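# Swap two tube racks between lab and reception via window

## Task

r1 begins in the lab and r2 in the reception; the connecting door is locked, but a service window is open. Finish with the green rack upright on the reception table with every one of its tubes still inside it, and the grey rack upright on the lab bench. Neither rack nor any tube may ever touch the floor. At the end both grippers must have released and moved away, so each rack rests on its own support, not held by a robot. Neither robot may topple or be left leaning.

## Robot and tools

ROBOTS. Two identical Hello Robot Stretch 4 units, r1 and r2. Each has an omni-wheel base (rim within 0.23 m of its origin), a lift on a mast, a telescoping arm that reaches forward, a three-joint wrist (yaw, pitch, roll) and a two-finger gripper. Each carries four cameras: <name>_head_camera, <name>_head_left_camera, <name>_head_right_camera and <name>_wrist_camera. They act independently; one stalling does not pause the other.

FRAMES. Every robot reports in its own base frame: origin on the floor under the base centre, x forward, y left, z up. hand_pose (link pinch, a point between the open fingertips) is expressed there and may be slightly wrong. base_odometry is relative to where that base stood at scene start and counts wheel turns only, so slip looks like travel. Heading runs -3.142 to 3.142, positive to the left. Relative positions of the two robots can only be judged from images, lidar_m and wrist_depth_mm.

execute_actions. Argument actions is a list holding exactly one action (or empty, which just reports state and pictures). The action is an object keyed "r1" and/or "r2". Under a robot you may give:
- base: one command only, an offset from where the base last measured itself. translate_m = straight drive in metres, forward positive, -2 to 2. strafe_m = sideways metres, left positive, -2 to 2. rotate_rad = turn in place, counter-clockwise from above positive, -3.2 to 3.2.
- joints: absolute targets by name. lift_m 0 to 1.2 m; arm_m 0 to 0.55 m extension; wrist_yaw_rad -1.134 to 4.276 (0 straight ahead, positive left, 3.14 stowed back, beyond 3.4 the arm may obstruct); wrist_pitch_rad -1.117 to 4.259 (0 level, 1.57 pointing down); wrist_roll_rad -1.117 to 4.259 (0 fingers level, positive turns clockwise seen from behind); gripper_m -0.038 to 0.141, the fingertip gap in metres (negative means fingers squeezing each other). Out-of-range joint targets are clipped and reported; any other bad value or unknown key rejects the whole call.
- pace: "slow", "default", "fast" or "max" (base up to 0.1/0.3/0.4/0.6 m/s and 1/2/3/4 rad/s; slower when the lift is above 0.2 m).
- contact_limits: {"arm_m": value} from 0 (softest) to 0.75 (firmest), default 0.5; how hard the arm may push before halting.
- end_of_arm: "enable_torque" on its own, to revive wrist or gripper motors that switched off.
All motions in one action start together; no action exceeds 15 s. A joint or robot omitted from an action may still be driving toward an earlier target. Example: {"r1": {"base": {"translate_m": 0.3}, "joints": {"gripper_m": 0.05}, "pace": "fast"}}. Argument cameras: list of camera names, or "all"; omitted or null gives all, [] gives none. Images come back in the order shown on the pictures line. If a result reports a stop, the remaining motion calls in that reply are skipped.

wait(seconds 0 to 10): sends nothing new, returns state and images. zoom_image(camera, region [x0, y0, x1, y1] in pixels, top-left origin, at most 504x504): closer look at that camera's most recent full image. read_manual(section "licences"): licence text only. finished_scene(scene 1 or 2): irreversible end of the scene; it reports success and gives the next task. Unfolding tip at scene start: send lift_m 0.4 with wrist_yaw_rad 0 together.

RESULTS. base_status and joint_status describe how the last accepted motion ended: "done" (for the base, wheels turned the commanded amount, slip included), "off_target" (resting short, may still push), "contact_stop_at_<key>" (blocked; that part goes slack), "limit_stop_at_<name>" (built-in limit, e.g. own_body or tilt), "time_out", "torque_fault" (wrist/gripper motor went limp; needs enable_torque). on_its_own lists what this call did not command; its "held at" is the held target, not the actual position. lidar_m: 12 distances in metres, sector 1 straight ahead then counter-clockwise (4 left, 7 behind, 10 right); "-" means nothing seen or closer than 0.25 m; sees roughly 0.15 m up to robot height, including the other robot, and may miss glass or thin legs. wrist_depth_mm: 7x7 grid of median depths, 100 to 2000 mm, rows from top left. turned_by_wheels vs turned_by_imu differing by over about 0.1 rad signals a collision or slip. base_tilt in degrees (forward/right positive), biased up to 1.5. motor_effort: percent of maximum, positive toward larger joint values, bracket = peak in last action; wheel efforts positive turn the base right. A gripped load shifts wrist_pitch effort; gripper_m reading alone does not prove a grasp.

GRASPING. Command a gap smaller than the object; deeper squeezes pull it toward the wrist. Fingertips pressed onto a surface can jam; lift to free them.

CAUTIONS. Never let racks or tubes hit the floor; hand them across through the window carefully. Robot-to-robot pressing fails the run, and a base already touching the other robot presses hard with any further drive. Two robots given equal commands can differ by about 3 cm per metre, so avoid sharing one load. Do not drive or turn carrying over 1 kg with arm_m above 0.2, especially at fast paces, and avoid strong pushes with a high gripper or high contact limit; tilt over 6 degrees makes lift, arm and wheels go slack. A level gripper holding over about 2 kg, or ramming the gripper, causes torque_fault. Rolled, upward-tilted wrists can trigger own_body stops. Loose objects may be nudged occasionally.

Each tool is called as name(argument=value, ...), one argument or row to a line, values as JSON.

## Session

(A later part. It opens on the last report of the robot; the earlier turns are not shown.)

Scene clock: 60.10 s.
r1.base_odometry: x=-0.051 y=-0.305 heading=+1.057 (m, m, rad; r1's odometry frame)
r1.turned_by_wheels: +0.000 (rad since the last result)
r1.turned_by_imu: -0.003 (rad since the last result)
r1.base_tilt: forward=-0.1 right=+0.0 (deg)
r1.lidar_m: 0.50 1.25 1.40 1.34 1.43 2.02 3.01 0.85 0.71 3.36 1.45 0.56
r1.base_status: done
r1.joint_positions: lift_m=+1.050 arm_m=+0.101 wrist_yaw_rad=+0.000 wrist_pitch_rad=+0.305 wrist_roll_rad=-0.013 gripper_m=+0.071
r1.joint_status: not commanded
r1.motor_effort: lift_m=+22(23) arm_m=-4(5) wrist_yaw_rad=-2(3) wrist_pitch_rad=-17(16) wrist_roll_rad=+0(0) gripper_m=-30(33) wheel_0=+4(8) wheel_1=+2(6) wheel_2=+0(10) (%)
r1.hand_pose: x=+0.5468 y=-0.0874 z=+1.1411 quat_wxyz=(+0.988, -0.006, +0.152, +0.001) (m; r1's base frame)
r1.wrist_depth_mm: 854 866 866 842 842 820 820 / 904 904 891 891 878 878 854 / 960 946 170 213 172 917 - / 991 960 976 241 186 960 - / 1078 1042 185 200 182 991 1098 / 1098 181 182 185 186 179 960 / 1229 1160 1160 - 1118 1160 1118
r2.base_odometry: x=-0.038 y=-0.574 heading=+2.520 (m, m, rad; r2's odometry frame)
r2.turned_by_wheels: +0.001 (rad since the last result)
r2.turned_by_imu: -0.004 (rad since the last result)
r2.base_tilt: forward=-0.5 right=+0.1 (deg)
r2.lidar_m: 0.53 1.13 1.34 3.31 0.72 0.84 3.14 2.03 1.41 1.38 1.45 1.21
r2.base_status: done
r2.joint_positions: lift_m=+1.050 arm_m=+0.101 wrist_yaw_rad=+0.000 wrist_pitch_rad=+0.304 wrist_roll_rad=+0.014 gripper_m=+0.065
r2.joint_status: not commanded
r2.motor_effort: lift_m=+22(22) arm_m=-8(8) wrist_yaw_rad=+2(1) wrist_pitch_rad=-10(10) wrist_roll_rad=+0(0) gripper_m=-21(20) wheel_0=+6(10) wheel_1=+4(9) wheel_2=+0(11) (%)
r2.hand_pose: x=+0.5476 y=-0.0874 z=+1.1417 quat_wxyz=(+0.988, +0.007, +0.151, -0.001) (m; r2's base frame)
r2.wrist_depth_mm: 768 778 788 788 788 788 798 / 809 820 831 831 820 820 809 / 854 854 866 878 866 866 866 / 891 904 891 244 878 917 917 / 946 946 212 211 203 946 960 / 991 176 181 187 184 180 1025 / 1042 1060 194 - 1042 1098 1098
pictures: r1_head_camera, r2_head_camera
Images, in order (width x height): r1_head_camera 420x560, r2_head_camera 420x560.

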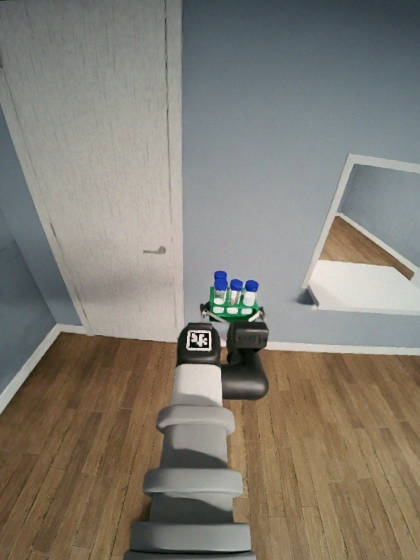

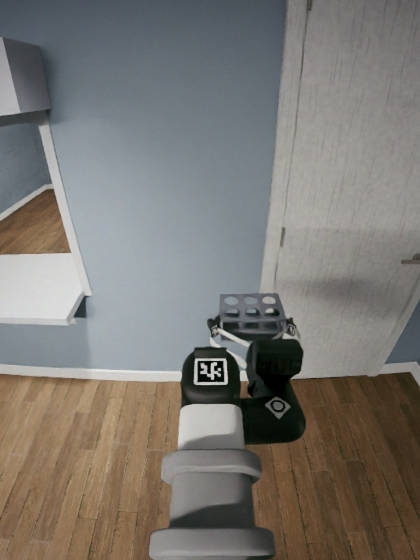

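execute_actions(
  actions=[
    {"r1":{"base":{"translate_m":0.3}},"r2":{"base":{"translate_m":0.25}}},
  ],
  cameras=[],
)

execute_actions(
  actions=[
    {"r1":{"base":{"strafe_m":-0.9}},"r2":{"base":{"strafe_m":0.8}}},
  ],
  cameras=["r1_head_camera","r2_head_camera"],
)

Scene clock: 64.53 s.
r1.base_odometry: x=+0.097 y=-0.044 heading=+1.057 (m, m, rad; r1's odometry frame)
r1.turned_by_wheels: +0.000 (rad since the last result)
r1.turned_by_imu: -0.001 (rad since the last result)
r1.base_tilt: forward=+0.0 right=+0.1 (deg)
r1.lidar_m: 0.49 0.97 1.36 1.33 1.41 2.00 3.35 0.91 0.94 3.22 1.04 0.56
r1.base_status: done
r1.joint_positions: lift_m=+1.050 arm_m=+0.101 wrist_yaw_rad=+0.000 wrist_pitch_rad=+0.305 wrist_roll_rad=-0.013 gripper_m=+0.071
r1.joint_status: not commanded
r1.motor_effort: lift_m=+22(22) arm_m=-4(4) wrist_yaw_rad=-2(2) wrist_pitch_rad=-16(17) wrist_roll_rad=+0(0) gripper_m=-30(34) wheel_0=+2(7) wheel_1=+3(7) wheel_2=-1(9) (%)
r1.hand_pose: x=+0.5468 y=-0.0874 z=+1.1411 quat_wxyz=(+0.988, -0.006, +0.152, +0.001) (m; r1's base frame)
r1.wrist_depth_mm: 569 564 591 574 569 564 554 / 603 591 615 603 591 591 585 / 640 634 178 196 172 621 615 / 668 661 661 243 187 647 647 / 715 691 185 201 182 683 683 / 750 181 182 186 187 178 723 / 798 798 768 - 778 778 759
r2.base_odometry: x=-0.241 y=-0.429 heading=+2.521 (m, m, rad; r2's odometry frame)
r2.turned_by_wheels: +0.001 (rad since the last result)
r2.turned_by_imu: -0.001 (rad since the last result)
r2.base_tilt: forward=-0.5 right=+0.1 (deg)
r2.lidar_m: 0.51 0.92 1.01 3.31 0.95 0.90 3.41 2.03 1.44 1.37 1.30 0.92
r2.base_status: done
r2.joint_positions: lift_m=+1.050 arm_m=+0.101 wrist_yaw_rad=+0.000 wrist_pitch_rad=+0.304 wrist_roll_rad=+0.014 gripper_m=+0.065
r2.joint_status: not commanded
r2.motor_effort: lift_m=+22(22) arm_m=-8(7) wrist_yaw_rad=+1(0) wrist_pitch_rad=-9(9) wrist_roll_rad=-1(0) gripper_m=-21(20) wheel_0=+5(11) wheel_1=+5(12) wheel_2=-2(11) (%)
r2.hand_pose: x=+0.5476 y=-0.0874 z=+1.1417 quat_wxyz=(+0.988, +0.007, +0.151, -0.001) (m; r2's base frame)
r2.wrist_depth_mm: 544 549 559 559 554 549 549 / 569 569 580 585 580 574 574 / 603 603 609 609 603 603 603 / 627 634 627 244 609 627 640 / 661 661 213 211 202 661 676 / 707 176 181 187 184 180 707 / 741 741 194 - 723 750 759
pictures: none
No camera images: the call's "cameras" was empty. Leave "cameras" out to get every camera's image.

Scene clock: 68.87 s.
r1.base_odometry: x=+0.881 y=-0.486 heading=+1.057 (m, m, rad; r1's odometry frame)
r1.turned_by_wheels: +0.000 (rad since the last result)
r1.turned_by_imu: -0.001 (rad since the last result)
r1.base_tilt: forward=-0.1 right=+0.0 (deg)
r1.lidar_m: 0.51 0.96 1.38 2.24 2.35 0.67 0.65 0.73 2.53 2.47 0.96 0.55
r1.base_status: done
r1.joint_positions: lift_m=+1.050 arm_m=+0.101 wrist_yaw_rad=+0.000 wrist_pitch_rad=+0.305 wrist_roll_rad=-0.013 gripper_m=+0.071
r1.joint_status: not commanded
r1.motor_effort: lift_m=+21(22) arm_m=-4(4) wrist_yaw_rad=-2(2) wrist_pitch_rad=-17(16) wrist_roll_rad=+0(0) gripper_m=-32(33) wheel_0=+1(11) wheel_1=+0(10) wheel_2=+0(1) (%)
r1.hand_pose: x=+0.5468 y=-0.0874 z=+1.1412 quat_wxyz=(+0.988, -0.006, +0.152, +0.001) (m; r1's base frame)
r1.wrist_depth_mm: 559 549 - - - - - / 580 574 - - - - - / 615 615 178 173 - - - / 654 640 741 241 187 - - / 683 668 185 201 182 - - / 723 181 182 186 186 178 866 / 778 750 647 - 640 691 691
r2.base_odometry: x=-0.706 y=-1.080 heading=+2.521 (m, m, rad; r2's odometry frame)
r2.turned_by_wheels: +0.000 (rad since the last result)
r2.turned_by_imu: +0.003 (rad since the last result)
r2.base_tilt: forward=-0.5 right=+0.1 (deg)
r2.lidar_m: 0.52 0.75 1.02 2.51 2.61 0.69 0.66 3.15 2.28 2.18 1.32 0.74
r2.base_status: done
r2.joint_positions: lift_m=+1.050 arm_m=+0.101 wrist_yaw_rad=+0.000 wrist_pitch_rad=+0.304 wrist_roll_rad=+0.014 gripper_m=+0.065
r2.joint_status: not commanded
r2.motor_effort: lift_m=+21(22) arm_m=-7(8) wrist_yaw_rad=+1(1) wrist_pitch_rad=-11(11) wrist_roll_rad=-1(1) gripper_m=-21(21) wheel_0=-5(12) wheel_1=+3(11) wheel_2=+0(1) (%)
r2.hand_pose: x=+0.5476 y=-0.0874 z=+1.1418 quat_wxyz=(+0.988, +0.007, +0.151, -0.001) (m; r2's base frame)
r2.wrist_depth_mm: - - - - 564 569 569 / - - - - 585 591 591 / - - - - 615 627 627 / - - - 244 640 654 661 / - - 213 211 202 683 699 / 891 176 181 187 184 180 741 / 707 707 194 - 768 778 778
pictures: r1_head_camera, r2_head_camera
Images, in order (width x height): r1_head_camera 420x560, r2_head_camera 420x560.

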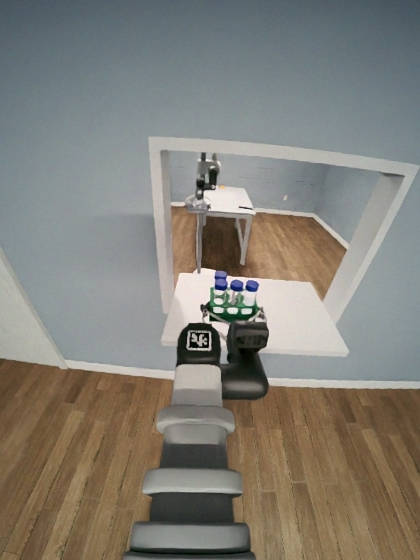

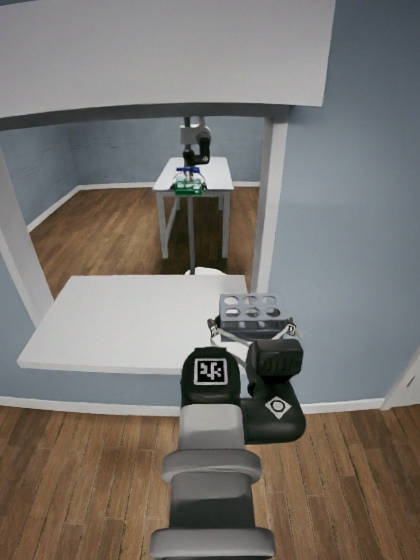

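execute_actions(
  actions=[
    {"r1":{"base":{"strafe_m":-0.27}},"r2":{"base":{"strafe_m":0.2}}},
  ],
  cameras=[],
)

execute_actions(
  actions=[
    {"r1":{"base":{"translate_m":0.22}},"r2":{"base":{"translate_m":0.22}}},
  ],
  cameras=["r1_head_camera","r2_head_camera"],
)

Scene clock: 73.53 s.
r1.base_odometry: x=+1.116 y=-0.619 heading=+1.057 (m, m, rad; r1's odometry frame)
r1.turned_by_wheels: +0.000 (rad since the last result)
r1.turned_by_imu: -0.001 (rad since the last result)
r1.base_tilt: forward=-0.2 right=+0.0 (deg)
r1.lidar_m: 0.49 0.73 1.37 2.51 2.65 0.72 0.67 3.00 2.24 2.20 1.25 0.56
r1.base_status: done
r1.joint_positions: lift_m=+1.050 arm_m=+0.101 wrist_yaw_rad=+0.000 wrist_pitch_rad=+0.305 wrist_roll_rad=-0.013 gripper_m=+0.071
r1.joint_status: not commanded
r1.motor_effort: lift_m=+21(21) arm_m=-4(4) wrist_yaw_rad=-1(1) wrist_pitch_rad=-17(16) wrist_roll_rad=+1(0) gripper_m=-32(34) wheel_0=+0(9) wheel_1=+0(11) wheel_2=+0(0) (%)
r1.hand_pose: x=+0.5468 y=-0.0874 z=+1.1412 quat_wxyz=(+0.988, -0.006, +0.152, +0.001) (m; r1's base frame)
r1.wrist_depth_mm: - - - - - - 559 / - - - - - - 554 / 732 - 177 195 182 - 559 / 732 - - 224 188 - 585 / 741 - 185 202 181 732 621 / 732 181 182 185 187 179 661 / 634 654 640 - 634 683 691
r2.base_odometry: x=-0.823 y=-1.242 heading=+2.521 (m, m, rad; r2's odometry frame)
r2.turned_by_wheels: +0.000 (rad since the last result)
r2.turned_by_imu: -0.001 (rad since the last result)
r2.base_tilt: forward=-0.5 right=+0.0 (deg)
r2.lidar_m: 0.54 0.75 1.33 2.30 2.40 0.68 0.66 0.72 2.50 2.38 1.35 0.74
r2.base_status: done
r2.joint_positions: lift_m=+1.050 arm_m=+0.101 wrist_yaw_rad=+0.000 wrist_pitch_rad=+0.304 wrist_roll_rad=+0.014 gripper_m=+0.065
r2.joint_status: not commanded
r2.motor_effort: lift_m=+21(21) arm_m=-8(7) wrist_yaw_rad=+2(2) wrist_pitch_rad=-10(10) wrist_roll_rad=-1(0) gripper_m=-20(21) wheel_0=-3(14) wheel_1=+2(14) wheel_2=+0(1) (%)
r2.hand_pose: x=+0.5476 y=-0.0874 z=+1.1418 quat_wxyz=(+0.988, +0.007, +0.151, -0.001) (m; r2's base frame)
r2.wrist_depth_mm: - - - - - 580 569 / - - 1661 - - 603 597 / - - - - - 627 627 / - - - 245 - 661 668 / - - 213 211 202 683 691 / 831 176 181 187 184 180 732 / 699 707 194 - 676 768 778
pictures: none
No camera images: the call's "cameras" was empty. Leave "cameras" out to get every camera's image.

Scene clock: 75.70 s.
r1.base_odometry: x=+1.224 y=-0.427 heading=+1.058 (m, m, rad; r1's odometry frame)
r1.turned_by_wheels: +0.000 (rad since the last result)
r1.turned_by_imu: +0.000 (rad since the last result)
r1.base_tilt: forward=-0.1 right=+0.0 (deg)
r1.lidar_m: 0.46 0.50 1.05 2.50 2.64 0.93 0.89 3.04 2.24 2.20 0.97 0.48
r1.base_status: done
r1.joint_positions: lift_m=+1.050 arm_m=+0.101 wrist_yaw_rad=+0.000 wrist_pitch_rad=+0.305 wrist_roll_rad=-0.013 gripper_m=+0.071
r1.joint_status: not commanded
r1.motor_effort: lift_m=+21(21) arm_m=-4(4) wrist_yaw_rad=-2(2) wrist_pitch_rad=-16(17) wrist_roll_rad=+0(0) gripper_m=-35(34) wheel_0=+3(8) wheel_1=+2(6) wheel_2=+0(10) (%)
r1.hand_pose: x=+0.5468 y=-0.0874 z=+1.1412 quat_wxyz=(+0.988, -0.006, +0.152, +0.001) (m; r1's base frame)
r1.wrist_depth_mm: - - - - - - - / - - 866 - - - - / - - 171 212 172 - - / - - - 242 186 - - / - - 185 202 182 - - / 1921 181 182 185 187 178 539 / 634 661 640 - 640 691 530
r2.base_odometry: x=-1.002 y=-1.115 heading=+2.522 (m, m, rad; r2's odometry frame)
r2.turned_by_wheels: +0.001 (rad since the last result)
r2.turned_by_imu: +0.000 (rad since the last result)
r2.base_tilt: forward=-0.5 right=+0.1 (deg)
r2.lidar_m: 0.48 0.51 0.71 2.31 2.41 0.88 0.85 0.91 2.48 2.39 1.01 0.52
r2.base_status: done
r2.joint_positions: lift_m=+1.050 arm_m=+0.101 wrist_yaw_rad=+0.000 wrist_pitch_rad=+0.304 wrist_roll_rad=+0.014 gripper_m=+0.065
r2.joint_status: not commanded
r2.motor_effort: lift_m=+21(21) arm_m=-8(8) wrist_yaw_rad=+1(0) wrist_pitch_rad=-10(11) wrist_roll_rad=-1(0) gripper_m=-20(21) wheel_0=+5(11) wheel_1=+6(11) wheel_2=-1(11) (%)
r2.hand_pose: x=+0.5476 y=-0.0874 z=+1.1418 quat_wxyz=(+0.988, +0.007, +0.151, -0.001) (m; r2's base frame)
r2.wrist_depth_mm: - - 1205 - - - 418 / - - 1182 - - - 424 / - 683 - - - - 433 / - - - 244 - - 436 / - - 213 211 202 544 445 / - 176 180 187 184 180 459 / 699 707 194 - 676 627 492
pictures: r1_head_camera, r2_head_camera
Images, in order (width x height): r1_head_camera 420x560, r2_head_camera 420x560.

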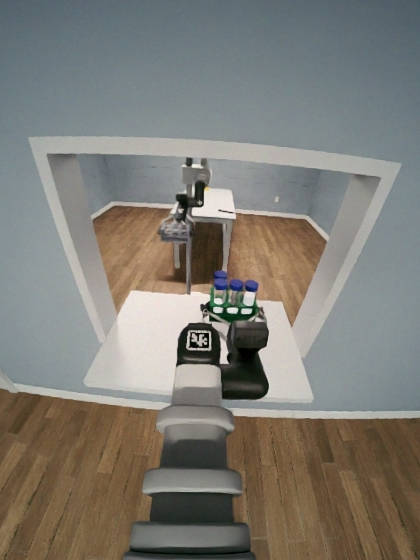

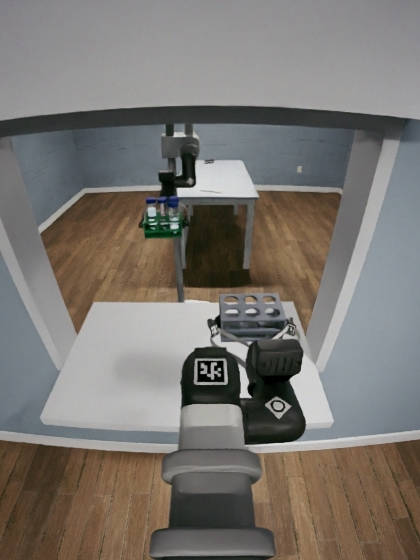

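execute_actions(
  actions=[
    {"r1":{"joints":{"lift_m":0.85,"arm_m":0.3},"pace":"slow"},"r2":{"joints":{"lift_m":0.85,"arm_m":0.3},"pace":"slow"}},
  ],
  cameras=["r1_head_camera","r2_head_camera"],
)

execute_actions(
  actions=[
    {"r1":{"joints":{"lift_m":0.765},"pace":"slow"},"r2":{"joints":{"lift_m":0.765},"pace":"slow"}},
  ],
  cameras=[],
)

Scene clock: 80.57 s.
r1.base_odometry: x=+1.224 y=-0.427 heading=+1.058 (m, m, rad; r1's odometry frame)
r1.turned_by_wheels: +0.000 (rad since the last result)
r1.turned_by_imu: -0.001 (rad since the last result)
r1.base_tilt: forward=-0.2 right=+0.0 (deg)
r1.lidar_m: 0.45 0.49 1.05 2.49 2.63 0.91 0.88 3.04 2.28 2.21 0.94 0.48
r1.base_status: not commanded
r1.joint_positions: lift_m=+0.850 arm_m=+0.299 wrist_yaw_rad=+0.000 wrist_pitch_rad=+0.305 wrist_roll_rad=-0.013 gripper_m=+0.071
r1.joint_status: all done
r1.motor_effort: lift_m=+14(20) arm_m=+4(4) wrist_yaw_rad=-2(2) wrist_pitch_rad=-16(16) wrist_roll_rad=+0(0) gripper_m=-35(34) wheel_0=+3(3) wheel_1=+2(2) wheel_2=+0(0) (%)
r1.hand_pose: x=+0.7453 y=-0.0874 z=+0.9418 quat_wxyz=(+0.988, -0.006, +0.152, +0.001) (m; r1's base frame)
r1.wrist_depth_mm: - - 500 - - - - / - 477 508 - - - - / 402 424 171 1808 173 - - / 276 330 1098 241 187 - - / 300 - 184 202 182 - - / 488 181 182 185 186 179 549 / 392 407 392 - 389 421 421
r2.base_odometry: x=-1.002 y=-1.115 heading=+2.522 (m, m, rad; r2's odometry frame)
r2.turned_by_wheels: +0.000 (rad since the last result)
r2.turned_by_imu: -0.002 (rad since the last result)
r2.base_tilt: forward=-0.4 right=+0.1 (deg)
r2.lidar_m: 0.49 0.51 0.72 2.31 2.40 0.92 0.87 0.92 2.51 2.40 1.02 0.52
r2.base_status: not commanded
r2.joint_positions: lift_m=+0.850 arm_m=+0.299 wrist_yaw_rad=+0.000 wrist_pitch_rad=+0.304 wrist_roll_rad=+0.014 gripper_m=+0.065
r2.joint_status: all done
r2.motor_effort: lift_m=+16(17) arm_m=+8(7) wrist_yaw_rad=+2(0) wrist_pitch_rad=-13(10) wrist_roll_rad=-1(2) gripper_m=-22(21) wheel_0=+5(5) wheel_1=+6(6) wheel_2=-1(1) (%)
r2.hand_pose: x=+0.7448 y=-0.0874 z=+0.9422 quat_wxyz=(+0.988, +0.007, +0.151, -0.001) (m; r2's base frame)
r2.wrist_depth_mm: - - 809 - - - - / - 500 - - - - - / 387 - - - - - - / 293 - - 244 - - - / 271 - 213 211 202 - - / 535 176 181 187 183 180 1708 / 427 430 194 - 407 418 402
pictures: r1_head_camera, r2_head_camera
Images, in order (width x height): r1_head_camera 420x560, r2_head_camera 420x560.

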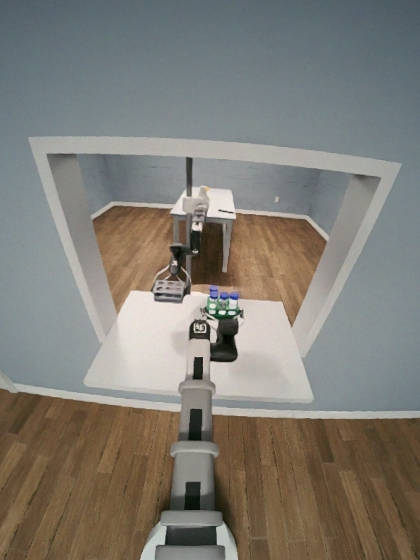

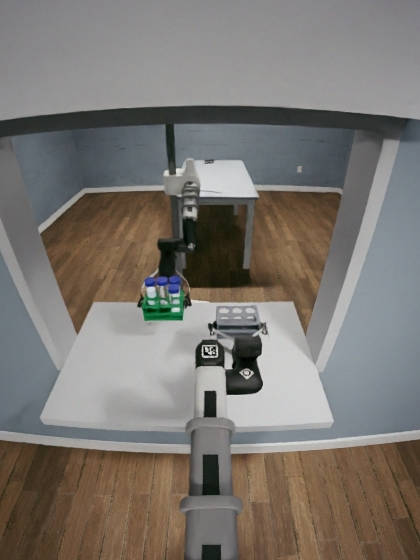

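Scene clock: 82.17 s.
r1.base_odometry: x=+1.224 y=-0.427 heading=+1.058 (m, m, rad; r1's odometry frame)
r1.turned_by_wheels: +0.000 (rad since the last result)
r1.turned_by_imu: +0.000 (rad since the last result)
r1.base_tilt: forward=+0.0 right=+0.0 (deg)
r1.lidar_m: 0.44 0.49 1.01 2.48 2.64 0.91 0.89 3.02 2.23 2.22 0.93 0.49
r1.base_status: not commanded
r1.joint_positions: lift_m=+0.765 arm_m=+0.299 wrist_yaw_rad=+0.000 wrist_pitch_rad=+0.305 wrist_roll_rad=-0.013 gripper_m=+0.071
r1.joint_status: all done
r1.motor_effort: lift_m=+14(14) arm_m=+5(4) wrist_yaw_rad=-2(3) wrist_pitch_rad=-17(17) wrist_roll_rad=+0(0) gripper_m=-30(32) wheel_0=+3(3) wheel_1=+2(2) wheel_2=+0(0) (%)
r1.hand_pose: x=+0.7453 y=-0.0874 z=+0.8568 quat_wxyz=(+0.988, -0.006, +0.152, +0.001) (m; r1's base frame)
r1.wrist_depth_mm: - - 508 - - - - / - 477 512 - - - - / 404 418 171 1863 173 - - / 274 327 1098 242 187 - - / 297 442 184 201 182 508 - / 357 180 182 186 186 179 387 / 285 296 289 - 285 306 309
r2.base_odometry: x=-1.002 y=-1.115 heading=+2.522 (m, m, rad; r2's odometry frame)
r2.turned_by_wheels: +0.000 (rad since the last result)
r2.turned_by_imu: -0.001 (rad since the last result)
r2.base_tilt: forward=-0.5 right=+0.1 (deg)
r2.lidar_m: 0.49 0.52 0.72 2.31 2.42 0.92 0.87 0.93 2.50 2.40 1.03 0.50
r2.base_status: not commanded
r2.joint_positions: lift_m=+0.765 arm_m=+0.299 wrist_yaw_rad=+0.000 wrist_pitch_rad=+0.304 wrist_roll_rad=+0.014 gripper_m=+0.065
r2.joint_status: all done
r2.motor_effort: lift_m=+16(17) arm_m=+8(8) wrist_yaw_rad=+0(1) wrist_pitch_rad=-10(10) wrist_roll_rad=-1(0) gripper_m=-21(21) wheel_0=+5(5) wheel_1=+6(7) wheel_2=-1(1) (%)
r2.hand_pose: x=+0.7448 y=-0.0874 z=+0.8572 quat_wxyz=(+0.988, +0.007, +0.151, -0.001) (m; r2's base frame)
r2.wrist_depth_mm: - - 809 - - - - / - 496 - - - - - / 387 - - - - - - / 291 - - 245 - - - / 271 484 213 211 202 477 - / 392 176 181 187 184 180 362 / 312 314 194 - 298 306 296
pictures: none
No camera images: the call's "cameras" was empty. Leave "cameras" out to get every camera's image.

execute_actions(
  actions=[
    {"r1":{"joints":{"lift_m":0.692},"pace":"slow"},"r2":{"joints":{"lift_m":0.69},"pace":"slow"}},
  ],
  cameras=["r1_head_camera","r2_head_camera"],
)

Scene clock: 85.37 s.
r1.base_odometry: x=+1.224 y=-0.427 heading=+1.058 (m, m, rad; r1's odometry frame)
r1.turned_by_wheels: +0.000 (rad since the last result)
r1.turned_by_imu: +0.000 (rad since the last result)
r1.base_tilt: forward=-0.1 right=+0.0 (deg)
r1.lidar_m: 0.45 0.49 1.02 2.51 2.64 0.92 0.90 3.02 2.23 2.20 0.96 0.49
r1.base_status: not commanded
r1.joint_positions: lift_m=+0.692 arm_m=+0.299 wrist_yaw_rad=+0.000 wrist_pitch_rad=+0.305 wrist_roll_rad=-0.013 gripper_m=+0.071
r1.joint_status: all done
r1.motor_effort: lift_m=+14(14) arm_m=+4(4) wrist_yaw_rad=-2(2) wrist_pitch_rad=-15(17) wrist_roll_rad=+0(0) gripper_m=-33(27) wheel_0=+3(3) wheel_1=+2(2) wheel_2=+0(0) (%)
r1.hand_pose: x=+0.7453 y=-0.0874 z=+0.7838 quat_wxyz=(+0.988, -0.006, +0.152, +0.001) (m; r1's base frame)
r1.wrist_depth_mm: - - 508 - - - - / - 477 508 - - - - / - 424 171 1863 173 - - / 273 327 397 241 187 500 - / 283 303 183 201 182 345 349 / 243 181 182 185 187 179 265 / 195 201 196 - 194 209 208
r2.base_odometry: x=-1.002 y=-1.115 heading=+2.522 (m, m, rad; r2's odometry frame)
r2.turned_by_wheels: +0.000 (rad since the last result)
r2.turned_by_imu: -0.001 (rad since the last result)
r2.base_tilt: forward=-0.4 right=+0.0 (deg)
r2.lidar_m: 0.48 0.52 0.68 2.30 2.41 0.91 0.86 0.91 2.49 2.40 1.01 0.52
r2.base_status: not commanded
r2.joint_positions: lift_m=+0.690 arm_m=+0.299 wrist_yaw_rad=+0.000 wrist_pitch_rad=+0.304 wrist_roll_rad=+0.014 gripper_m=+0.065
r2.joint_status: all done
r2.motor_effort: lift_m=+16(18) arm_m=+8(8) wrist_yaw_rad=+1(1) wrist_pitch_rad=-10(10) wrist_roll_rad=-1(1) gripper_m=-22(20) wheel_0=+5(5) wheel_1=+6(6) wheel_2=-1(1) (%)
r2.hand_pose: x=+0.7448 y=-0.0874 z=+0.7822 quat_wxyz=(+0.988, +0.007, +0.151, -0.001) (m; r2's base frame)
r2.wrist_depth_mm: - - 715 - - - - / - 496 1983 - - - - / 392 - - - - - - / 283 424 452 244 430 455 - / 272 327 213 211 202 322 317 / 264 176 181 187 184 180 244 / 210 212 194 - 201 206 -
pictures: r1_head_camera, r2_head_camera
Images, in order (width x height): r1_head_camera 420x560, r2_head_camera 420x560.

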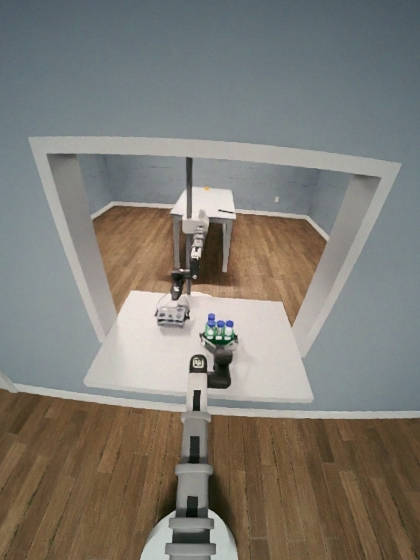

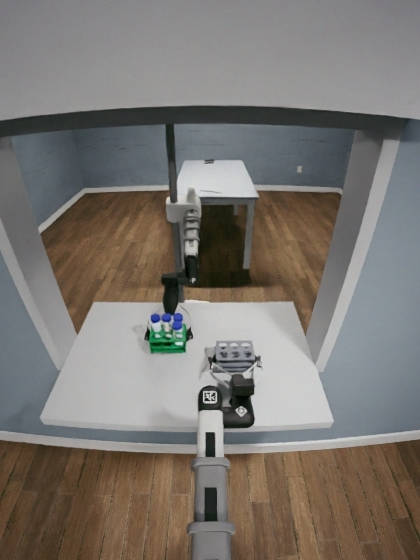

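execute_actions(
  actions=[
    {"r1":{"joints":{"lift_m":0.682},"pace":"slow"},"r2":{"joints":{"lift_m":0.679},"pace":"slow"}},
  ],
  cameras=[],
)

execute_actions(
  actions=[
    {"r1":{"joints":{"gripper_m":0.141}},"r2":{"joints":{"gripper_m":0.141}}},
  ],
  cameras=[],
)

execute_actions(
  actions=[
    {"r1":{"joints":{"arm_m":0.08,"lift_m":0.70}},"r2":{"joints":{"arm_m":0.08,"lift_m":0.70}}},
  ],
  cameras=["r1_wrist_camera","r2_wrist_camera"],
)

Scene clock: 87.57 s.
r1.base_odometry: x=+1.224 y=-0.427 heading=+1.058 (m, m, rad; r1's odometry frame)
r1.turned_by_wheels: +0.000 (rad since the last result)
r1.turned_by_imu: +0.000 (rad since the last result)
r1.base_tilt: forward=+0.0 right=+0.0 (deg)
r1.lidar_m: 0.47 0.50 1.05 2.50 2.66 0.91 0.88 3.03 2.25 2.22 0.96 0.48
r1.base_status: not commanded
r1.joint_positions: lift_m=+0.682 arm_m=+0.299 wrist_yaw_rad=+0.000 wrist_pitch_rad=+0.305 wrist_roll_rad=-0.013 gripper_m=+0.071
r1.joint_status: all done
r1.motor_effort: lift_m=+14(13) arm_m=+4(5) wrist_yaw_rad=-2(2) wrist_pitch_rad=-17(15) wrist_roll_rad=+0(0) gripper_m=-30(31) wheel_0=+3(3) wheel_1=+2(2) wheel_2=+0(0) (%)
r1.hand_pose: x=+0.7453 y=-0.0874 z=+0.7738 quat_wxyz=(+0.988, -0.006, +0.152, +0.001) (m; r1's base frame)
r1.wrist_depth_mm: - - 508 - - - - / - 473 508 - - - - / - 442 171 1863 172 - - / 276 325 370 242 187 469 - / 276 294 185 201 182 322 327 / 229 181 182 186 186 179 247 / 182 188 187 - 188 196 198
r2.base_odometry: x=-1.002 y=-1.115 heading=+2.522 (m, m, rad; r2's odometry frame)
r2.turned_by_wheels: +0.000 (rad since the last result)
r2.turned_by_imu: -0.001 (rad since the last result)
r2.base_tilt: forward=-0.6 right=+0.2 (deg)
r2.lidar_m: 0.49 0.52 0.71 2.32 2.42 0.89 0.86 0.93 2.50 2.39 1.02 0.53
r2.base_status: not commanded
r2.joint_positions: lift_m=+0.679 arm_m=+0.299 wrist_yaw_rad=+0.000 wrist_pitch_rad=+0.304 wrist_roll_rad=+0.014 gripper_m=+0.065
r2.joint_status: all done
r2.motor_effort: lift_m=+16(17) arm_m=+8(8) wrist_yaw_rad=-1(1) wrist_pitch_rad=-9(9) wrist_roll_rad=-1(1) gripper_m=-21(20) wheel_0=+5(5) wheel_1=+6(5) wheel_2=-1(1) (%)
r2.hand_pose: x=+0.7448 y=-0.0874 z=+0.7712 quat_wxyz=(+0.988, +0.007, +0.151, -0.001) (m; r2's base frame)
r2.wrist_depth_mm: - - 715 - - - - / - 500 1983 - - - - / 389 - - - - - - / 282 394 421 244 397 424 455 / 271 309 213 211 202 298 296 / 245 176 180 187 184 180 227 / 195 196 189 - 190 191 -
pictures: none
No camera images: the call's "cameras" was empty. Leave "cameras" out to get every camera's image.

Scene clock: 89.37 s.
r1.base_odometry: x=+1.224 y=-0.427 heading=+1.058 (m, m, rad; r1's odometry frame)
r1.turned_by_wheels: +0.000 (rad since the last result)
r1.turned_by_imu: +0.000 (rad since the last result)
r1.base_tilt: forward=+0.0 right=+0.0 (deg)
r1.lidar_m: 0.46 0.50 1.04 2.51 2.63 0.91 0.88 3.06 2.24 2.22 0.95 0.46
r1.base_status: not commanded
r1.joint_positions: lift_m=+0.682 arm_m=+0.299 wrist_yaw_rad=+0.000 wrist_pitch_rad=+0.303 wrist_roll_rad=-0.013 gripper_m=+0.141
r1.joint_status: all done
r1.motor_effort: lift_m=+14(14) arm_m=+5(4) wrist_yaw_rad=-3(2) wrist_pitch_rad=-8(17) wrist_roll_rad=+0(0) gripper_m=-3(31) wheel_0=+3(3) wheel_1=+2(2) wheel_2=+0(0) (%)
r1.hand_pose: x=+0.7455 y=-0.0874 z=+0.7745 quat_wxyz=(+0.989, -0.006, +0.151, +0.001) (m; r1's base frame)
r1.wrist_depth_mm: - - 508 - - - - / - 469 517 - - - - / - 452 212 226 - - - / 274 315 410 418 436 488 - / 262 289 206 222 204 329 332 / 232 216 206 200 207 228 250 / 189 190 200 - 205 192 201
r2.base_odometry: x=-1.002 y=-1.115 heading=+2.522 (m, m, rad; r2's odometry frame)
r2.turned_by_wheels: +0.000 (rad since the last result)
r2.turned_by_imu: -0.001 (rad since the last result)
r2.base_tilt: forward=-0.5 right=+0.1 (deg)
r2.lidar_m: 0.50 0.51 0.70 2.31 2.41 0.90 0.88 0.92 2.49 2.41 1.01 0.52
r2.base_status: not commanded
r2.joint_positions: lift_m=+0.679 arm_m=+0.299 wrist_yaw_rad=+0.000 wrist_pitch_rad=+0.303 wrist_roll_rad=+0.014 gripper_m=+0.141
r2.joint_status: all done
r2.motor_effort: lift_m=+16(16) arm_m=+8(8) wrist_yaw_rad=+2(2) wrist_pitch_rad=-7(11) wrist_roll_rad=-2(0) gripper_m=+0(25) wheel_0=+6(5) wheel_1=+5(6) wheel_2=-1(1) (%)
r2.hand_pose: x=+0.7448 y=-0.0874 z=+0.7714 quat_wxyz=(+0.989, +0.007, +0.151, -0.001) (m; r2's base frame)
r2.wrist_depth_mm: - - 707 - - - - / - 500 1983 - - - - / 382 - - - - - - / 294 427 427 410 407 427 459 / 267 309 217 222 234 285 297 / 247 224 211 202 211 216 229 / 200 197 205 - 200 189 193
pictures: none
No camera images: the call's "cameras" was empty. Leave "cameras" out to get every camera's image.

Scene clock: 91.13 s.
r1.base_odometry: x=+1.224 y=-0.427 heading=+1.058 (m, m, rad; r1's odometry frame)
r1.turned_by_wheels: +0.000 (rad since the last result)
r1.turned_by_imu: +0.000 (rad since the last result)
r1.base_tilt: forward=-0.1 right=+0.0 (deg)
r1.lidar_m: 0.47 0.50 1.05 2.49 2.61 0.94 0.88 3.02 2.24 2.22 0.94 0.47
r1.base_status: not commanded
r1.joint_positions: lift_m=+0.700 arm_m=+0.081 wrist_yaw_rad=+0.000 wrist_pitch_rad=+0.302 wrist_roll_rad=-0.013 gripper_m=+0.141
r1.joint_status: all done
r1.motor_effort: lift_m=+22(23) arm_m=-5(5) wrist_yaw_rad=-2(2) wrist_pitch_rad=-8(8) wrist_roll_rad=+0(0) gripper_m=-1(2) wheel_0=+3(3) wheel_1=+2(2) wheel_2=+0(0) (%)
r1.hand_pose: x=+0.5271 y=-0.0874 z=+0.7920 quat_wxyz=(+0.989, -0.006, +0.151, +0.001) (m; r1's base frame)
r1.wrist_depth_mm: - - - - - - - / - - 917 - - - - / - 778 - 410 - - - / 477 462 492 424 525 549 508 / 338 324 353 357 362 368 373 / 260 244 246 250 253 255 281 / 212 213 226 - 231 217 226
r2.base_odometry: x=-1.002 y=-1.115 heading=+2.522 (m, m, rad; r2's odometry frame)
r2.turned_by_wheels: +0.000 (rad since the last result)
r2.turned_by_imu: -0.001 (rad since the last result)
r2.base_tilt: forward=-0.5 right=+0.1 (deg)
r2.lidar_m: 0.49 0.52 0.71 2.31 2.42 0.92 0.86 0.91 2.49 2.40 1.02 0.53
r2.base_status: not commanded
r2.joint_positions: lift_m=+0.700 arm_m=+0.081 wrist_yaw_rad=+0.000 wrist_pitch_rad=+0.302 wrist_roll_rad=+0.014 gripper_m=+0.141
r2.joint_status: all done
r2.motor_effort: lift_m=+21(27) arm_m=-8(7) wrist_yaw_rad=+1(2) wrist_pitch_rad=-7(8) wrist_roll_rad=-1(1) gripper_m=-2(1) wheel_0=+5(5) wheel_1=+6(6) wheel_2=-1(1) (%)
r2.hand_pose: x=+0.5277 y=-0.0874 z=+0.7921 quat_wxyz=(+0.989, +0.007, +0.151, -0.001) (m; r2's base frame)
r2.wrist_depth_mm: - - 1255 - - - 415 / - - 946 - - - 424 / - 715 - - - - 430 / 477 477 488 430 500 492 436 / 375 373 368 362 357 329 342 / 282 257 258 278 253 248 264 / 230 227 236 - 229 228 229
pictures: r1_wrist_camera, r2_wrist_camera
camera_calibration (this result's frames):
r1_wrist_camera: T_world_to_cam=[[0.0163476, -0.999458, 0.0285581, -0.115254], [-0.331728, -0.0323657, -0.94282, 0.962574], [0.943233, 0.00593934, -0.332077, -0.00742358], [0, 0, 0, 1]] pos_world=[0.328199, -0.0839927, 0.90836]
r2_wrist_camera: T_world_to_cam=[[-0.0585461, -0.997116, -0.0482896, -0.0194683], [-0.32038, 0.0645811, -0.945085, 0.970546], [0.945478, -0.03986, -0.323237, -0.0132695], [0, 0, 0, 1]] pos_world=[0.32235, -0.08262, 0.91202]
Images, in order (width x height): r1_wrist_camera 616x392, r2_wrist_camera 616x392.

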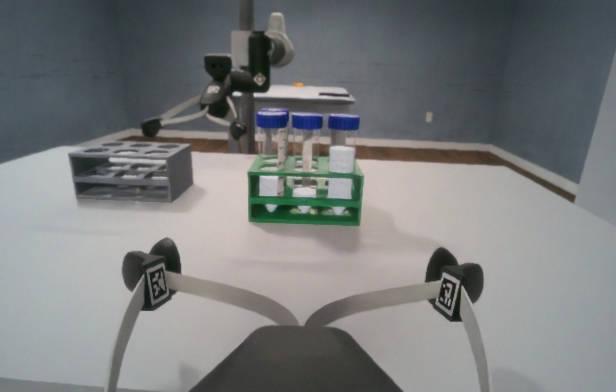

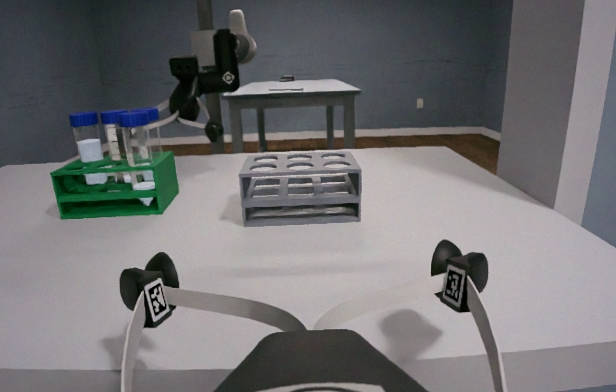

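execute_actions(
  actions=[
    {"r1":{"base":{"strafe_m":0.245}},"r2":{"base":{"strafe_m":0.245}}},
  ],
  cameras=[],
)

execute_actions(
  actions=[
    {"r1":{"joints":{"arm_m":0.3},"pace":"slow"}},
  ],
  cameras=["r1_wrist_camera","r2_wrist_camera"],
)

Scene clock: 94.83 s.
r1.base_odometry: x=+1.010 y=-0.307 heading=+1.058 (m, m, rad; r1's odometry frame)
r1.turned_by_wheels: +0.000 (rad since the last result)
r1.turned_by_imu: +0.000 (rad since the last result)
r1.base_tilt: forward=-0.1 right=+0.0 (deg)
r1.lidar_m: 0.49 0.50 1.07 2.24 2.41 0.89 0.87 0.94 2.52 2.39 0.66 0.51
r1.base_status: done
r1.joint_positions: lift_m=+0.700 arm_m=+0.081 wrist_yaw_rad=+0.000 wrist_pitch_rad=+0.302 wrist_roll_rad=-0.013 gripper_m=+0.141
r1.joint_status: not commanded
r1.motor_effort: lift_m=+21(22) arm_m=-5(4) wrist_yaw_rad=-2(2) wrist_pitch_rad=-9(8) wrist_roll_rad=+1(0) gripper_m=-2(2) wheel_0=-2(10) wheel_1=+1(10) wheel_2=+0(0) (%)
r1.hand_pose: x=+0.5271 y=-0.0874 z=+0.7920 quat_wxyz=(+0.989, -0.006, +0.151, +0.001) (m; r1's base frame)
r1.wrist_depth_mm: 392 - - - - - - / 389 - - - 1255 - - / 407 - - - - - - / 421 488 504 477 525 436 430 / 338 324 351 355 362 370 377 / 262 243 245 251 253 255 283 / 216 214 224 - 230 216 227
r2.base_odometry: x=-1.144 y=-1.314 heading=+2.522 (m, m, rad; r2's odometry frame)
r2.turned_by_wheels: +0.000 (rad since the last result)
r2.turned_by_imu: +0.000 (rad since the last result)
r2.base_tilt: forward=-0.5 right=+0.0 (deg)
r2.lidar_m: 0.49 0.51 1.04 2.08 2.15 2.97 0.88 0.92 2.75 2.65 0.70 0.53
r2.base_status: done
r2.joint_positions: lift_m=+0.700 arm_m=+0.081 wrist_yaw_rad=+0.000 wrist_pitch_rad=+0.302 wrist_roll_rad=+0.014 gripper_m=+0.141
r2.joint_status: not commanded
r2.motor_effort: lift_m=+21(21) arm_m=-8(8) wrist_yaw_rad=+2(1) wrist_pitch_rad=-6(7) wrist_roll_rad=-1(1) gripper_m=+0(1) wheel_0=-3(15) wheel_1=+3(13) wheel_2=+0(2) (%)
r2.hand_pose: x=+0.5277 y=-0.0874 z=+0.7921 quat_wxyz=(+0.989, +0.007, +0.151, -0.001) (m; r2's base frame)
r2.wrist_depth_mm: - - - - 1205 - - / - - - - 960 - - / - - - 508 1308 - - / 512 539 525 469 504 439 433 / 375 373 368 362 353 327 340 / 285 257 256 278 252 248 264 / 230 227 236 - 230 229 231
pictures: none
No camera images: the call's "cameras" was empty. Leave "cameras" out to get every camera's image.

Scene clock: 98.33 s.
r1.base_odometry: x=+1.010 y=-0.307 heading=+1.058 (m, m, rad; r1's odometry frame)
r1.turned_by_wheels: +0.000 (rad since the last result)
r1.turned_by_imu: +0.000 (rad since the last result)
r1.base_tilt: forward=-0.1 right=+0.0 (deg)
r1.lidar_m: 0.48 0.50 1.06 2.25 2.38 0.91 0.88 0.96 2.50 2.37 0.66 0.50
r1.base_status: not commanded
r1.joint_positions: lift_m=+0.700 arm_m=+0.299 wrist_yaw_rad=+0.000 wrist_pitch_rad=+0.302 wrist_roll_rad=-0.013 gripper_m=+0.141
r1.joint_status: all done
r1.motor_effort: lift_m=+21(21) arm_m=+5(6) wrist_yaw_rad=-2(2) wrist_pitch_rad=-8(8) wrist_roll_rad=+0(0) gripper_m=+3(1) wheel_0=-2(2) wheel_1=+1(1) wheel_2=+0(0) (%)
r1.hand_pose: x=+0.7455 y=-0.0874 z=+0.7920 quat_wxyz=(+0.989, -0.006, +0.151, +0.001) (m; r1's base frame)
r1.wrist_depth_mm: - - - - - - - / - - - - - 699 - / - - - - - 661 - / - 488 496 477 530 - - / 332 319 317 276 279 366 274 / 259 241 244 248 249 254 258 / 211 213 224 - 229 215 224
r2.base_odometry: x=-1.144 y=-1.314 heading=+2.522 (m, m, rad; r2's odometry frame)
r2.turned_by_wheels: +0.000 (rad since the last result)
r2.turned_by_imu: -0.001 (rad since the last result)
r2.base_tilt: forward=-0.5 right=+0.1 (deg)
r2.lidar_m: 0.48 0.51 1.03 2.06 2.16 2.98 0.88 0.91 2.75 2.65 0.71 0.53
r2.base_status: not commanded
r2.joint_positions: lift_m=+0.700 arm_m=+0.081 wrist_yaw_rad=+0.000 wrist_pitch_rad=+0.302 wrist_roll_rad=+0.014 gripper_m=+0.141
r2.joint_status: not commanded
r2.motor_effort: lift_m=+21(22) arm_m=-8(8) wrist_yaw_rad=+1(0) wrist_pitch_rad=-6(6) wrist_roll_rad=+0(0) gripper_m=-1(1) wheel_0=-3(3) wheel_1=+4(3) wheel_2=+0(0) (%)
r2.hand_pose: x=+0.5277 y=-0.0874 z=+0.7921 quat_wxyz=(+0.989, +0.007, +0.151, -0.001) (m; r2's base frame)
r2.wrist_depth_mm: - - - - 1205 - - / - - - - - - - / - - - 504 1336 585 - / 512 544 525 469 500 439 433 / 375 373 368 364 355 327 342 / 282 257 257 278 252 248 264 / 230 227 236 - 230 229 231
pictures: r1_wrist_camera, r2_wrist_camera
camera_calibration (this result's frames):
r1_wrist_camera: T_world_to_cam=[[0.0163795, -0.999458, 0.0285583, -0.11884], [-0.331723, -0.0323764, -0.942821, 1.03505], [0.943235, 0.00596952, -0.332074, -0.213432], [0, 0, 0, 1]] pos_world=[0.546614, -0.0839903, 0.908388]
r2_wrist_camera: T_world_to_cam=[[-0.0584796, -0.99712, -0.0482897, -0.0194849], [-0.320384, 0.0645598, -0.945085, 0.970556], [0.945481, -0.0397969, -0.323237, -0.0132592], [0, 0, 0, 1]] pos_world=[0.322348, -0.0826153, 0.912032]
Images, in order (width x height): r1_wrist_camera 616x392, r2_wrist_camera 616x392.

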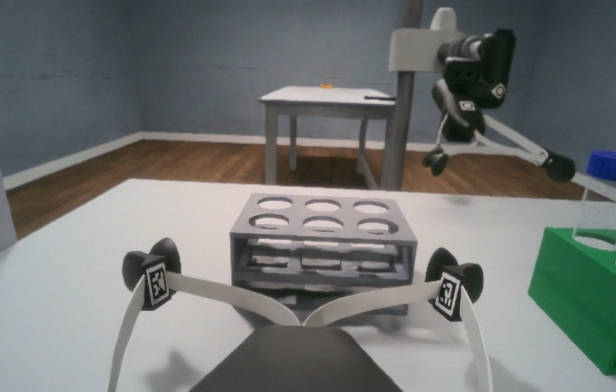

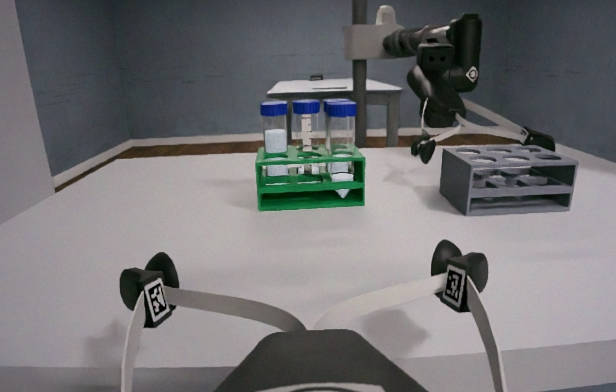

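execute_actions(
  actions=[
    {"r1":{"base":{"strafe_m":-0.014}},"r2":{"base":{"strafe_m":-0.008}}},
  ],
  cameras=[],
)

execute_actions(
  actions=[
    {"r1":{"joints":{"arm_m":0.37,"lift_m":0.684},"pace":"slow"}},
  ],
  cameras=["r1_wrist_camera"],
)

Scene clock: 100.53 s.
r1.base_odometry: x=+1.023 y=-0.314 heading=+1.058 (m, m, rad; r1's odometry frame)
r1.turned_by_wheels: +0.000 (rad since the last result)
r1.turned_by_imu: +0.000 (rad since the last result)
r1.base_tilt: forward=+0.0 right=+0.0 (deg)
r1.lidar_m: 0.47 0.52 1.09 2.27 2.38 0.93 0.88 0.93 2.47 2.39 0.67 0.49
r1.base_status: done
r1.joint_positions: lift_m=+0.700 arm_m=+0.299 wrist_yaw_rad=+0.000 wrist_pitch_rad=+0.302 wrist_roll_rad=-0.013 gripper_m=+0.141
r1.joint_status: not commanded
r1.motor_effort: lift_m=+21(21) arm_m=+5(4) wrist_yaw_rad=-2(2) wrist_pitch_rad=-8(9) wrist_roll_rad=+0(0) gripper_m=+1(1) wheel_0=+1(7) wheel_1=-1(8) wheel_2=+0(0) (%)
r1.hand_pose: x=+0.7455 y=-0.0874 z=+0.7920 quat_wxyz=(+0.989, -0.006, +0.151, +0.001) (m; r1's base frame)
r1.wrist_depth_mm: - - - - - - - / - - - - - 715 - / - - - - - - - / - 488 492 473 525 - - / 336 320 309 274 320 366 266 / 258 242 245 248 251 253 245 / 210 213 224 - 230 215 224
r2.base_odometry: x=-1.139 y=-1.308 heading=+2.522 (m, m, rad; r2's odometry frame)
r2.turned_by_wheels: +0.000 (rad since the last result)
r2.turned_by_imu: -0.001 (rad since the last result)
r2.base_tilt: forward=-0.5 right=+0.0 (deg)
r2.lidar_m: 0.50 0.52 1.03 2.07 2.16 2.98 0.87 0.91 2.75 2.63 0.72 0.51
r2.base_status: done
r2.joint_positions: lift_m=+0.700 arm_m=+0.081 wrist_yaw_rad=+0.000 wrist_pitch_rad=+0.302 wrist_roll_rad=+0.014 gripper_m=+0.141
r2.joint_status: not commanded
r2.motor_effort: lift_m=+22(21) arm_m=-8(8) wrist_yaw_rad=+1(0) wrist_pitch_rad=-6(8) wrist_roll_rad=+0(0) gripper_m=-1(1) wheel_0=+6(11) wheel_1=-5(8) wheel_2=+0(0) (%)
r2.hand_pose: x=+0.5277 y=-0.0874 z=+0.7921 quat_wxyz=(+0.989, +0.007, +0.151, -0.001) (m; r2's base frame)
r2.wrist_depth_mm: - - - - 1205 - - / - - - - 1308 - - / - - - 535 759 585 - / 521 539 525 466 500 439 445 / 377 370 368 362 355 327 340 / 283 257 257 278 253 247 264 / 230 226 235 - 230 229 232
pictures: none
No camera images: the call's "cameras" was empty. Leave "cameras" out to get every camera's image.

Scene clock: 102.50 s.
r1.base_odometry: x=+1.023 y=-0.314 heading=+1.058 (m, m, rad; r1's odometry frame)
r1.turned_by_wheels: +0.000 (rad since the last result)
r1.turned_by_imu: +0.000 (rad since the last result)
r1.base_tilt: forward=-0.1 right=-0.1 (deg)
r1.lidar_m: 0.48 0.49 1.05 2.26 2.39 0.92 0.87 0.93 2.50 2.37 0.65 0.49
r1.base_status: not commanded
r1.joint_positions: lift_m=+0.684 arm_m=+0.369 wrist_yaw_rad=+0.000 wrist_pitch_rad=+0.302 wrist_roll_rad=-0.013 gripper_m=+0.141
r1.joint_status: all done
r1.motor_effort: lift_m=+13(20) arm_m=+5(3) wrist_yaw_rad=-1(2) wrist_pitch_rad=-7(8) wrist_roll_rad=+0(0) gripper_m=+3(2) wheel_0=+1(1) wheel_1=-1(1) wheel_2=+0(0) (%)
r1.hand_pose: x=+0.8155 y=-0.0874 z=+0.7767 quat_wxyz=(+0.989, -0.006, +0.151, +0.001) (m; r1's base frame)
r1.wrist_depth_mm: - - - - - 741 - / - - - - - 621 - / - - - - - 585 - / - 442 449 466 1025 - - / 303 291 219 219 224 332 338 / 236 219 198 197 200 229 253 / 191 193 203 - 203 196 204
r2.base_odometry: x=-1.139 y=-1.308 heading=+2.522 (m, m, rad; r2's odometry frame)
r2.turned_by_wheels: +0.000 (rad since the last result)
r2.turned_by_imu: -0.001 (rad since the last result)
r2.base_tilt: forward=-0.5 right=+0.1 (deg)
r2.lidar_m: 0.48 0.51 1.04 2.06 2.16 2.97 0.86 0.91 2.74 2.65 0.71 0.53
r2.base_status: not commanded
r2.joint_positions: lift_m=+0.700 arm_m=+0.081 wrist_yaw_rad=+0.000 wrist_pitch_rad=+0.302 wrist_roll_rad=+0.014 gripper_m=+0.141
r2.joint_status: not commanded
r2.motor_effort: lift_m=+22(21) arm_m=-8(8) wrist_yaw_rad=+2(1) wrist_pitch_rad=-7(5) wrist_roll_rad=-1(0) gripper_m=-3(1) wheel_0=+6(6) wheel_1=-5(5) wheel_2=+0(0) (%)
r2.hand_pose: x=+0.5277 y=-0.0874 z=+0.7921 quat_wxyz=(+0.989, +0.007, +0.151, -0.001) (m; r2's base frame)
r2.wrist_depth_mm: - - - - 1229 - - / - - - - 1281 - - / - - - 539 768 564 - / 525 539 525 473 469 430 430 / 375 373 368 362 355 327 342 / 283 257 256 278 252 247 263 / 230 227 236 - 230 229 231
pictures: r1_wrist_camera
camera_calibration (this result's frames):
r1_wrist_camera: T_world_to_cam=[[0.0163702, -0.999458, 0.0285583, -0.119544], [-0.331723, -0.0323733, -0.942821, 1.04383], [0.943235, 0.00596071, -0.332073, -0.28452], [0, 0, 0, 1]] pos_world=[0.616588, -0.083991, 0.893074]
Images, in order (width x height): r1_wrist_camera 616x392.

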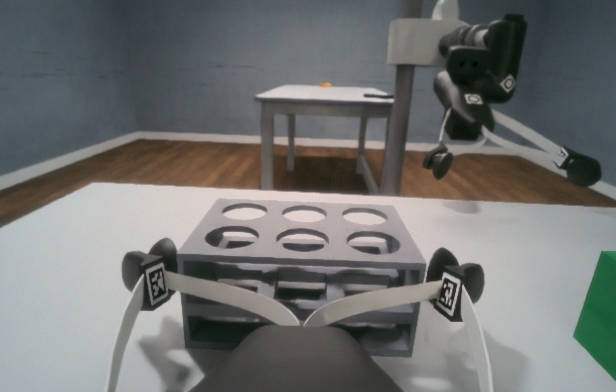

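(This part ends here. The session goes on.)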